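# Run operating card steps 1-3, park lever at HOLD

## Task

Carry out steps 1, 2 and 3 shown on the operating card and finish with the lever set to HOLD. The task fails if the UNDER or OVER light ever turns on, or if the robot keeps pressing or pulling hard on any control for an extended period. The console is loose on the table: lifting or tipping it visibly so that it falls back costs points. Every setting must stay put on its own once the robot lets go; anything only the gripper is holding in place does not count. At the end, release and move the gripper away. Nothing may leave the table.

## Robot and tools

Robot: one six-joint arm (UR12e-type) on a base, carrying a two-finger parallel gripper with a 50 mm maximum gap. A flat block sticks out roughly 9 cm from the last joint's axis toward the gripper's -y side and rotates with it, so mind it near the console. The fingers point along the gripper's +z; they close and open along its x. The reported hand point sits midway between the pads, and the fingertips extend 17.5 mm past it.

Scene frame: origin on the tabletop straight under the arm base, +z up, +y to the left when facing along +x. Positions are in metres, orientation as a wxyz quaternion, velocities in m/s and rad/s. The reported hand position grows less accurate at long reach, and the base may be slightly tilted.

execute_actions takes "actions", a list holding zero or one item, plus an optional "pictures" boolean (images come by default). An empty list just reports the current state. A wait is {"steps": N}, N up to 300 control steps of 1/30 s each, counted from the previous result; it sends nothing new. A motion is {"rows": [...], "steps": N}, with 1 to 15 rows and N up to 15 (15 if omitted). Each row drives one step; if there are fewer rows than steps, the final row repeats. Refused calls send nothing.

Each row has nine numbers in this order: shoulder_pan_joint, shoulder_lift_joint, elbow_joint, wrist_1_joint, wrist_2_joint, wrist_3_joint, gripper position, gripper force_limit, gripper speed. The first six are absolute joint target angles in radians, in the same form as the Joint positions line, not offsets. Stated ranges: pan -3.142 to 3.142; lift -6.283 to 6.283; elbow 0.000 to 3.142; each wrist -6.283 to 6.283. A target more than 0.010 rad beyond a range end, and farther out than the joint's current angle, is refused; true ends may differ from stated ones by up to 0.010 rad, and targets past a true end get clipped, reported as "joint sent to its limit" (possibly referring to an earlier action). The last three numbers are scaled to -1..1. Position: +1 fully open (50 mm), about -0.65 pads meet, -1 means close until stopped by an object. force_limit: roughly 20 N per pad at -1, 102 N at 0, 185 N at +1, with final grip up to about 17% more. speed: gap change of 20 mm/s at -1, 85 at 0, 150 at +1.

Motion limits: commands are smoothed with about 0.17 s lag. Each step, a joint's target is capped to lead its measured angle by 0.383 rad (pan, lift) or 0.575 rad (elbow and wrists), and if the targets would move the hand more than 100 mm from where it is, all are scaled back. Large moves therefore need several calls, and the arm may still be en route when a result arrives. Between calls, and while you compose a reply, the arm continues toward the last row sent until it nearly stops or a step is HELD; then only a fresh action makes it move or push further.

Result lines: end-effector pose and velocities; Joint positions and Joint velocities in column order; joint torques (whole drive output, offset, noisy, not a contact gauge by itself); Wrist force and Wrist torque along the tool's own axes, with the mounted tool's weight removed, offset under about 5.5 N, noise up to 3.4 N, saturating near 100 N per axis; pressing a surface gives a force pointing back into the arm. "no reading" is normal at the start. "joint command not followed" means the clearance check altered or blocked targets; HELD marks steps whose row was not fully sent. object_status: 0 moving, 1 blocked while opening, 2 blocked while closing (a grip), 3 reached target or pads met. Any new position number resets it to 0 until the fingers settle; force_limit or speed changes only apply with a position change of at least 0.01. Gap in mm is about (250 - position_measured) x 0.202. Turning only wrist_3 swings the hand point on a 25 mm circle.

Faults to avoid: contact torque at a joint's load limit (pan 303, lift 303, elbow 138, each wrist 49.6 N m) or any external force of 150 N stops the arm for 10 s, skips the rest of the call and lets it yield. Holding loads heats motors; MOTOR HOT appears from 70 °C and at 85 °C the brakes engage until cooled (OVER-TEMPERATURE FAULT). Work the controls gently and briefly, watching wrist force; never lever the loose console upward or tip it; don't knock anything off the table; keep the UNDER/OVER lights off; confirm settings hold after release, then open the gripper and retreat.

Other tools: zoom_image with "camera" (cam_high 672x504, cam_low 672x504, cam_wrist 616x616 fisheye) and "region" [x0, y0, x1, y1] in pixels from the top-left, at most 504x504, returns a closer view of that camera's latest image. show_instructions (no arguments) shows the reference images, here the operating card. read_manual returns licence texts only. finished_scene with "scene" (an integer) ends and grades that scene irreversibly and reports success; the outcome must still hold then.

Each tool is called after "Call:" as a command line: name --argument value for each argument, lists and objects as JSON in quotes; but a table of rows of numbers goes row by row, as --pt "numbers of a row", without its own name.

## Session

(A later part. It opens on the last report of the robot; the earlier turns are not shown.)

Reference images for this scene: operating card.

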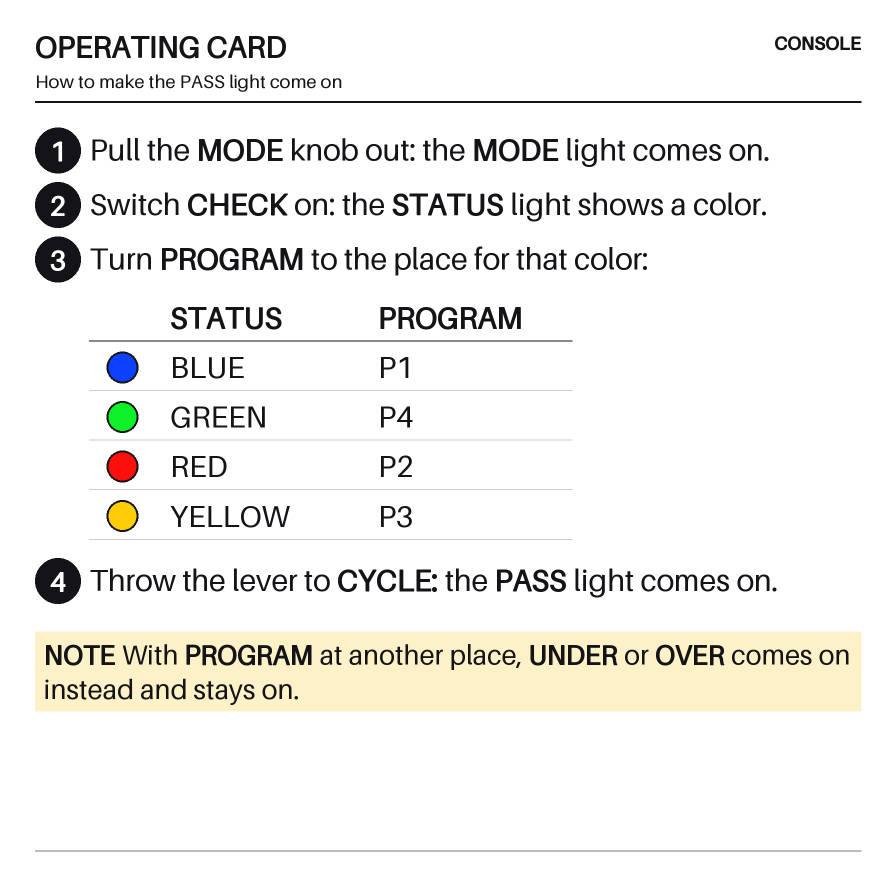

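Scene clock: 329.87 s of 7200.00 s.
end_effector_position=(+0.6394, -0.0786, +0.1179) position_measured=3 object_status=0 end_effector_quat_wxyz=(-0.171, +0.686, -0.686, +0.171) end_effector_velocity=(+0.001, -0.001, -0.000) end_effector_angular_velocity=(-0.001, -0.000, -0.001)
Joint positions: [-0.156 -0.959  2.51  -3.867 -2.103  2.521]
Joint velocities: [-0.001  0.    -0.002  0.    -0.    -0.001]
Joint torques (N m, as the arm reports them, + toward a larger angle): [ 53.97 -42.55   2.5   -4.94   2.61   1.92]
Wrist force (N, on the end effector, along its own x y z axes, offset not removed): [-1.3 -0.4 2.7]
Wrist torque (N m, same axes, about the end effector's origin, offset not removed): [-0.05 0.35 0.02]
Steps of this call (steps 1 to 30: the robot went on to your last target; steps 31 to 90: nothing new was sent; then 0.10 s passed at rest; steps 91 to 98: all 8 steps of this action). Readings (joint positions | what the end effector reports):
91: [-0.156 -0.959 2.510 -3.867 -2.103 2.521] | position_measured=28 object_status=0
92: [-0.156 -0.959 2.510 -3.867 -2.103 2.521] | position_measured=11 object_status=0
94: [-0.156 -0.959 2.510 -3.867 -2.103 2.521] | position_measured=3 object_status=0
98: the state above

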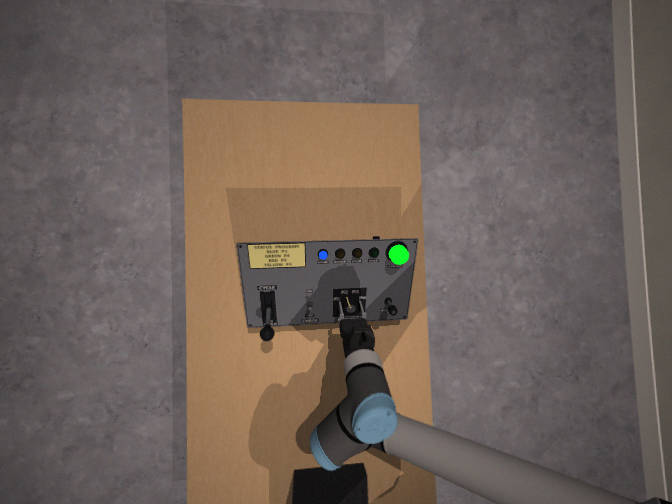

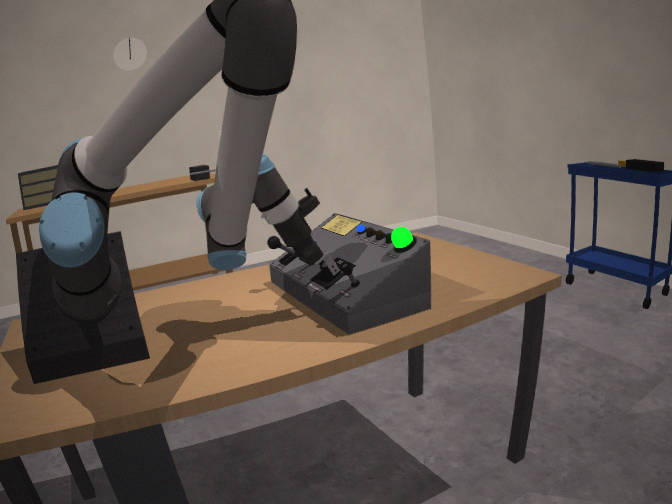

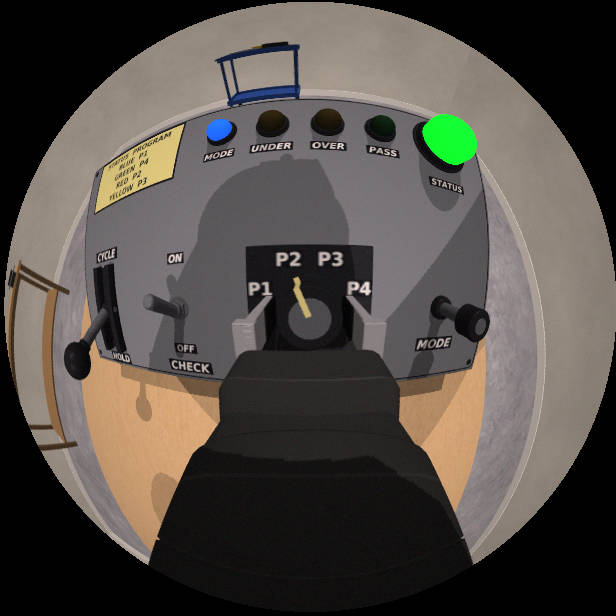

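Call:
execute_actions --actions '[{"rows":[[-0.15723,-0.95964,2.51115,-3.86754,-2.10241,2.51990,1,-0.8,0.5],[-0.15723,-0.95964,2.51115,-3.86754,-2.10241,2.51990,1,-0.8,0.5],[-0.15723,-0.95964,2.51115,-3.86754,-2.10241,2.51990,1,-0.8,0.5],[-0.15723,-0.95964,2.51115,-3.86754,-2.10241,2.51990,1,-0.8,0.5],[-0.15723,-0.95964,2.51115,-3.86754,-2.10241,2.51990,1,-0.8,0.5],[-0.15723,-0.95964,2.51115,-3.86754,-2.10241,2.51990,-1,-0.8,-0.5]],"steps":15}]' --pictures false

Call:
execute_actions --actions '[{"rows":[[-0.15524,-0.95731,2.51079,-3.86864,-2.10376,2.5990,-1,-0.8,-0.5],[-0.15316,-0.95504,2.51031,-3.86953,-2.10517,2.6532,-1,-0.8,-0.5],[-0.15101,-0.95283,2.50972,-3.87020,-2.10662,2.7075,-1,-0.8,-0.5],[-0.14873,-0.95081,2.50890,-3.87040,-2.10816,2.7618,-1,-0.8,-0.5],[-0.14640,-0.94887,2.50797,-3.87037,-2.10974,2.8161,-1,-0.8,-0.5],[-0.14401,-0.94705,2.50693,-3.87011,-2.11133,2.8705,-1,-0.8,-0.5],[-0.14161,-0.94531,2.50581,-3.86964,-2.11296,2.9249,-1,-0.8,-0.5],[-0.13916,-0.94368,2.50458,-3.86896,-2.11459,2.9794,-1,-0.8,-0.5],[-0.13671,-0.94217,2.50327,-3.86806,-2.11625,3.0339,-1,-0.8,-0.5],[-0.13424,-0.94076,2.50186,-3.86695,-2.11791,3.0883,-1,-0.8,-0.5],[-0.13176,-0.93947,2.50038,-3.86564,-2.11957,3.1428,-1,-0.8,-0.5],[-0.12929,-0.93831,2.49881,-3.86412,-2.12123,3.1973,-1,-0.8,-0.5],[-0.12682,-0.93726,2.49718,-3.86242,-2.12289,3.2518,-1,-0.8,-0.5],[-0.12438,-0.93634,2.49547,-3.86051,-2.12452,3.3063,-1,-0.8,-0.5],[-0.12195,-0.93555,2.49370,-3.85843,-2.12614,3.3607,-1,-0.8,-0.5]],"steps":15}]' --pictures false

Call:
execute_actions --actions '[{"rows":[[-0.11957,-0.93490,2.49187,-3.85617,-2.12773,3.4151,-1,-0.8,-0.5],[-0.11722,-0.93436,2.49000,-3.85373,-2.12930,3.4695,-1,-0.8,-0.5],[-0.11492,-0.93397,2.48807,-3.85114,-2.13083,3.5239,-1,-0.8,-0.5],[-0.11267,-0.93370,2.48609,-3.84838,-2.13233,3.5782,-1,-0.8,-0.5],[-0.11049,-0.93358,2.48408,-3.84548,-2.13378,3.6325,-1,-0.8,-0.5],[-0.10837,-0.93358,2.48204,-3.84243,-2.13519,3.6867,-1,-0.8,-0.5],[-0.10633,-0.93372,2.47997,-3.83926,-2.13654,3.7408,-1,-0.8,-0.5],[-0.10436,-0.93400,2.47789,-3.83597,-2.13784,3.7949,-1,-0.8,-0.5],[-0.10248,-0.93441,2.47578,-3.83255,-2.13909,3.8490,-1,-0.8,-0.5],[-0.10068,-0.93495,2.47367,-3.82904,-2.14027,3.9029,-1,-0.8,-0.5],[-0.09899,-0.93562,2.47156,-3.82543,-2.14139,3.9568,-1,-0.8,-0.5],[-0.09738,-0.93642,2.46945,-3.82173,-2.14244,4.0106,-1,-0.8,-0.5],[-0.09588,-0.93735,2.46735,-3.81797,-2.14342,4.0643,-1,-0.8,-0.5],[-0.09467,-0.93863,2.46529,-3.81402,-2.14420,4.1129,-1,-0.8,-0.5],[-0.09400,-0.93962,2.46395,-3.81133,-2.14463,4.12855,-1,-0.8,-0.5]],"steps":15}]' --pictures false

Call:
execute_actions --actions '[{"rows":[[-0.09400,-0.93962,2.46395,-3.81133,-2.14463,4.12855,-1,-0.8,-0.5]],"steps":8}]' --pictures false

Call:
execute_actions --actions '[{"rows":[[-0.09400,-0.93962,2.46395,-3.81133,-2.14463,4.12855,1,-0.8,0.5]],"steps":4}]' --pictures false

Call:
execute_actions --actions '[{"rows":[[-0.0931,-0.9410,2.4646,-3.8101,-2.1452,4.1294,1,-0.8,0.5],[-0.0906,-0.9451,2.4665,-3.8066,-2.1468,4.1317,1,-0.8,0.5],[-0.0865,-0.9517,2.4695,-3.8010,-2.1495,4.1354,1,-0.8,0.5],[-0.0811,-0.9604,2.4735,-3.7935,-2.1530,4.1404,1,-0.8,0.5],[-0.0744,-0.9712,2.4785,-3.7843,-2.1573,4.1465,1,-0.8,0.5],[-0.0666,-0.9837,2.4842,-3.7736,-2.1623,4.1536,1,-0.8,0.5],[-0.0579,-0.9977,2.4907,-3.7617,-2.1680,4.1610,1,-0.8,0.5],[-0.0485,-1.0129,2.4977,-3.7486,-2.1741,4.1670,1,-0.8,0.5],[-0.0383,-1.0293,2.5053,-3.7346,-2.1807,4.1715,1,-0.8,0.5],[-0.0277,-1.0464,2.5132,-3.7200,-2.1876,4.1745,1,-0.8,0.5],[-0.0166,-1.0641,2.5213,-3.7048,-2.1947,4.176,1,-0.8,0.5],[-0.0054,-1.0822,2.5297,-3.6893,-2.2020,4.176,1,-0.8,0.5],[0.0059,-1.1004,2.5381,-3.6737,-2.2093,4.176,1,-0.8,0.5],[0.0171,-1.1185,2.5464,-3.6583,-2.2166,4.176,1,-0.8,0.5],[0.0281,-1.1362,2.5546,-3.6431,-2.2237,4.176,1,-0.8,0.5]],"steps":15}]' --pictures false

Call:
execute_actions --actions '[{"rows":[[0.0388,-1.1534,2.5625,-3.6284,-2.2306,4.176,1,-0.8,0.5],[0.0489,-1.1697,2.5700,-3.6145,-2.2372,4.176,1,-0.8,0.5],[0.0584,-1.1850,2.5770,-3.6014,-2.2434,4.176,1,-0.8,0.5],[0.0671,-1.1990,2.5835,-3.5894,-2.2490,4.176,1,-0.8,0.5],[0.0749,-1.2115,2.5892,-3.5787,-2.2540,4.176,1,-0.8,0.5],[0.0815,-1.2222,2.5942,-3.5695,-2.2583,4.176,1,-0.8,0.5],[0.0870,-1.2310,2.5982,-3.5620,-2.2619,4.176,1,-0.8,0.5],[0.0911,-1.2375,2.6012,-3.5565,-2.2645,4.176,1,-0.8,0.5],[0.0936,-1.2416,2.6031,-3.5529,-2.2661,4.176,1,-0.8,0.5],[0.0945,-1.2430,2.6038,-3.5517,-2.2667,4.176,1,-0.8,0.5]],"steps":15}]'

Call:
zoom_image --camera "cam_high" --region '[230,230,430,350]'

Scene clock: 421.80 s of 7200.00 s.
end_effector_position=(+0.6391, -0.0790, +0.1178) position_measured=35 object_status=0 end_effector_quat_wxyz=(-0.171, +0.686, -0.686, +0.171) end_effector_velocity=(-0.001, +0.000, -0.001) end_effector_angular_velocity=(+0.000, +0.002, +0.001)
Joint positions: [-0.157 -0.96   2.511 -3.868 -2.102  2.52 ]
Joint velocities: [-0.001  0.     0.002  0.    -0.    -0.   ]
Joint torques (N m, as the arm reports them, + toward a larger angle): [ 30.38 -59.83  11.26  -6.33   4.11  -3.57]
Wrist force (N, on the end effector, along its own x y z axes, offset not removed): [-0.9 -0.4 1.1]
Wrist torque (N m, same axes, about the end effector's origin, offset not removed): [0.09 0.71 -0.06]
Steps of this call (steps 1 to 15: the robot went on to your last target; steps 16 to 90: nothing new was sent; then 88.43 s passed at rest; steps 91 to 105: all 15 steps of this action). Readings (joint positions | what the end effector reports):
91: [-0.156 -0.959 2.510 -3.867 -2.103 2.521] | position_measured=3 object_status=3
92: [-0.156 -0.959 2.511 -3.867 -2.103 2.521] | position_measured=3 object_status=3
94: [-0.157 -0.960 2.511 -3.867 -2.103 2.520] | position_measured=3 object_status=3
98: [-0.157 -0.960 2.511 -3.867 -2.102 2.520] | position_measured=24 object_status=0
105: the state above

Scene clock: 422.30 s of 7200.00 s.
end_effector_position=(+0.6391, -0.0789, +0.1178) position_measured=35 object_status=2 end_effector_quat_wxyz=(+0.213, -0.456, +0.857, -0.114) end_effector_velocity=(-0.000, +0.000, -0.000) end_effector_angular_velocity=(+0.721, +0.000, -1.359)
Joint positions: [-0.131 -0.939  2.5   -3.864 -2.12   3.136]
Joint velocities: [ 0.072  0.035 -0.045  0.043 -0.049  1.602]
Joint torques (N m, as the arm reports them, + toward a larger angle): [ 60.34 -32.47  -6.88   0.67   1.92   6.54]
Wrist force (N, on the end effector, along its own x y z axes, offset not removed): [7.0 -2.0 0.8]
Wrist torque (N m, same axes, about the end effector's origin, offset not removed): [0.40 1.42 -0.11]
Steps of this call (steps 1 to 15: all 15 steps of this action). Readings (joint positions | what the end effector reports):
1: [-0.157 -0.960 2.511 -3.868 -2.102 2.520] | position_measured=35 object_status=2
2: [-0.157 -0.959 2.511 -3.868 -2.102 2.528] | position_measured=35 object_status=2
4: [-0.155 -0.957 2.511 -3.869 -2.104 2.582] | position_measured=35 object_status=2
8: [-0.147 -0.950 2.508 -3.870 -2.109 2.763] | position_measured=35 object_status=2
15: the state above

Scene clock: 422.80 s of 7200.00 s.
end_effector_position=(+0.6391, -0.0788, +0.1177) position_measured=35 object_status=2 end_effector_quat_wxyz=(+0.240, -0.094, +0.966, -0.023) end_effector_velocity=(+0.002, -0.002, +0.001) end_effector_angular_velocity=(+0.713, -0.002, -1.344)
Joint positions: [-0.099 -0.936  2.471 -3.824 -2.142  3.949]
Joint velocities: [ 0.045 -0.024 -0.063  0.107 -0.029  1.561]
Joint torques (N m, as the arm reports them, + toward a larger angle): [ 58.43 -57.76 -11.68   0.56   3.42   4.93]
Wrist force (N, on the end effector, along its own x y z axes, offset not removed): [1.8 -11.8 -8.1]
Wrist torque (N m, same axes, about the end effector's origin, offset not removed): [0.04 2.65 0.08]
Steps of this call (steps 1 to 15: all 15 steps of this action). Readings (joint positions | what the end effector reports):
1: [-0.128 -0.938 2.498 -3.863 -2.122 3.190] | position_measured=35 object_status=2
2: [-0.126 -0.937 2.496 -3.861 -2.124 3.244] | position_measured=35 object_status=2
4: [-0.121 -0.936 2.493 -3.857 -2.127 3.353] | position_measured=35 object_status=2
8: [-0.112 -0.934 2.485 -3.847 -2.133 3.571] | position_measured=35 object_status=2
15: the state above

Scene clock: 423.07 s of 7200.00 s.
end_effector_position=(+0.6391, -0.0789, +0.1178) position_measured=35 object_status=2 end_effector_quat_wxyz=(+0.242, -0.012, +0.970, -0.003) end_effector_velocity=(+0.000, -0.001, +0.000) end_effector_angular_velocity=(+0.043, -0.000, -0.083)
Joint positions: [-0.094 -0.939  2.464 -3.812 -2.144  4.121]
Joint velocities: [ 0.002 -0.002 -0.004  0.006 -0.002  0.095]
Joint torques (N m, as the arm reports them, + toward a larger angle): [ 59.31 -58.73 -11.2   -1.7    1.22   2.24]
Wrist force (N, on the end effector, along its own x y z axes, offset not removed): [-1.9 -5.1 -0.1]
Wrist torque (N m, same axes, about the end effector's origin, offset not removed): [0.54 2.47 -0.05]
Steps of this call (steps 1 to 8: all 8 steps of this action). Readings (joint positions | what the end effector reports):
1: [-0.097 -0.937 2.469 -3.820 -2.142 3.999] | position_measured=35 object_status=2
2: [-0.096 -0.938 2.467 -3.817 -2.143 4.040] | position_measured=35 object_status=2
4: [-0.095 -0.939 2.465 -3.814 -2.144 4.089] | position_measured=35 object_status=2
8: the state above

Scene clock: 423.20 s of 7200.00 s.
end_effector_position=(+0.6391, -0.0789, +0.1178) position_measured=3 object_status=0 end_effector_quat_wxyz=(+0.242, -0.009, +0.970, -0.002) end_effector_velocity=(-0.000, +0.000, -0.000) end_effector_angular_velocity=(+0.009, +0.000, -0.016)
Joint positions: [-0.094 -0.94   2.464 -3.811 -2.145  4.127]
Joint velocities: [ 0.    -0.001 -0.     0.001 -0.     0.019]
Joint torques (N m, as the arm reports them, + toward a larger angle): [ 58.33 -60.4  -10.3   -2.06  -1.2    2.2 ]
Wrist force (N, on the end effector, along its own x y z axes, offset not removed): [-2.2 0.9 1.7]
Wrist torque (N m, same axes, about the end effector's origin, offset not removed): [0.15 0.56 -0.04]
Steps of this call (steps 1 to 4: all 4 steps of this action). Readings (joint positions | what the end effector reports):
1: [-0.094 -0.939 2.464 -3.812 -2.145 4.123] | position_measured=28 object_status=0
2: [-0.094 -0.940 2.464 -3.812 -2.145 4.125] | position_measured=11 object_status=0
4: the state above

Scene clock: 423.70 s of 7200.00 s.
end_effector_position=(+0.6047, -0.0785, +0.1781) position_measured=3 object_status=3 end_effector_quat_wxyz=(+0.242, -0.024, +0.970, -0.007) end_effector_velocity=(-0.145, -0.000, +0.222) end_effector_angular_velocity=(-0.135, -0.010, +0.224)
Joint positions: [-0.011 -1.071  2.525 -3.698 -2.198  4.173]
Joint velocities: [ 0.318 -0.511  0.236  0.436 -0.206  0.035]
Joint torques (N m, as the arm reports them, + toward a larger angle): [ 56.77 -64.15   6.31  -0.04  -3.09   2.43]
Wrist force (N, on the end effector, along its own x y z axes, offset not removed): [-4.1 1.2 4.0]
Wrist torque (N m, same axes, about the end effector's origin, offset not removed): [0.31 0.85 0.03]
Steps of this call (steps 1 to 15: all 15 steps of this action). Readings (joint positions | what the end effector reports):
1: [-0.094 -0.940 2.464 -3.811 -2.145 4.128] | position_measured=3 object_status=0
2: [-0.094 -0.940 2.464 -3.811 -2.145 4.128] | position_measured=3 object_status=0
4: [-0.092 -0.943 2.465 -3.808 -2.146 4.130] | position_measured=3 object_status=0
8: [-0.075 -0.970 2.478 -3.785 -2.157 4.146] | position_measured=3 object_status=3
15: the state above

Scene clock: 424.20 s of 7200.00 s.
end_effector_position=(+0.5519, -0.0794, +0.2445) position_measured=3 object_status=3 end_effector_quat_wxyz=(+0.244, -0.069, +0.967, -0.022) end_effector_velocity=(-0.012, -0.001, +0.014) end_effector_angular_velocity=(-0.012, -0.004, +0.016)
Joint positions: [ 0.093 -1.24   2.602 -3.554 -2.265  4.176]
Joint velocities: [ 0.024 -0.039  0.016  0.032 -0.015  0.001]
Joint torques (N m, as the arm reports them, + toward a larger angle): [ 39.   -39.96  -3.62  -1.63  -2.42   2.78]
Wrist force (N, on the end effector, along its own x y z axes, offset not removed): [-2.3 0.7 0.8]
Wrist torque (N m, same axes, about the end effector's origin, offset not removed): [0.15 0.49 -0.19]
Steps of this call (steps 1 to 15: all 15 steps of this action). Readings (joint positions | what the end effector reports):
1: [-0.001 -1.089 2.533 -3.684 -2.205 4.174] | position_measured=3 object_status=3
2: [0.010 -1.106 2.541 -3.669 -2.212 4.175] | position_measured=3 object_status=3
4: [0.031 -1.140 2.557 -3.639 -2.226 4.175] | position_measured=3 object_status=3
8: [0.068 -1.199 2.584 -3.589 -2.249 4.176] | position_measured=3 object_status=3
15: the state above

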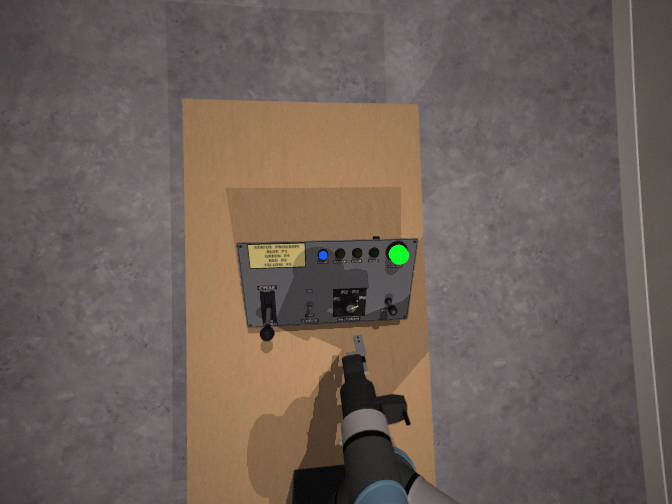

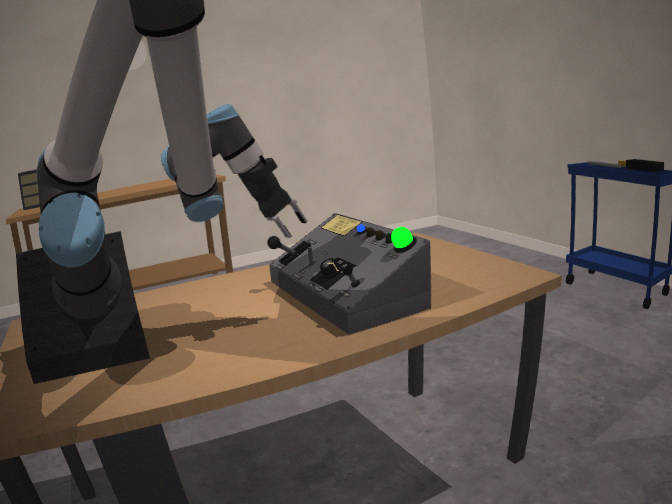

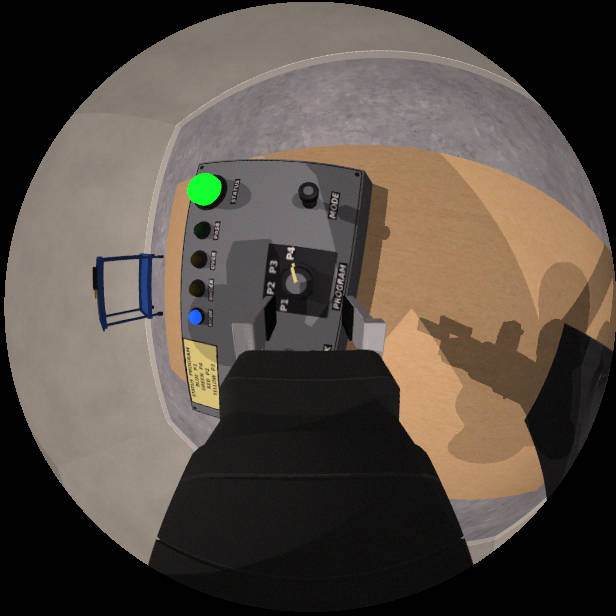

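Region (230, 230, 430, 350) of cam_high's 672x504 image, scaled by 2.520, with more detail than that image has; it fills the top 302 rows of this view, and the rest is white.

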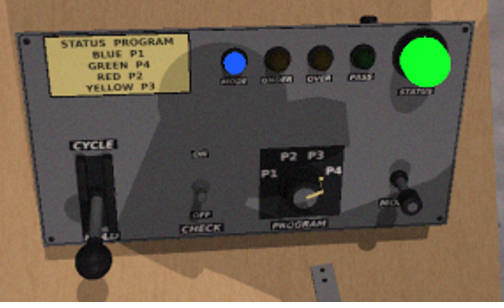

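The pointer is at P4. I'll check this against the scene's card before finishing.

Call:
show_instructions

Call:
zoom_image --camera "cam_wrist" --region '[255,235,345,325]'

Reference images for this scene: operating card.

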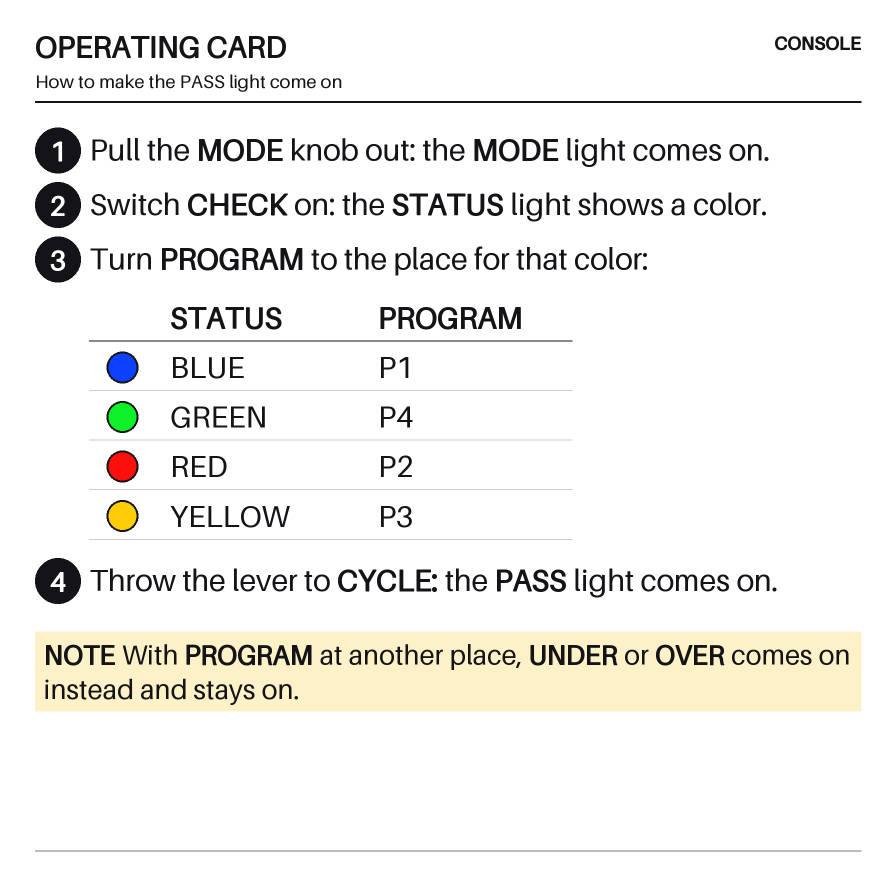

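Region (255, 235, 345, 325) of cam_wrist's 616x616 image, scaled by 5.600, with more detail than that image has.

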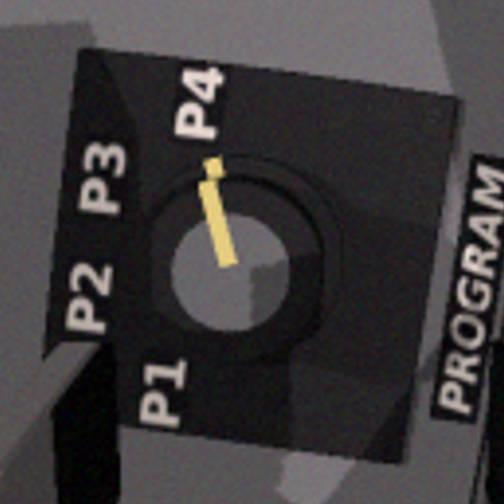

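Call:
finished_scene --scene 2

The scene is finished: the task was done.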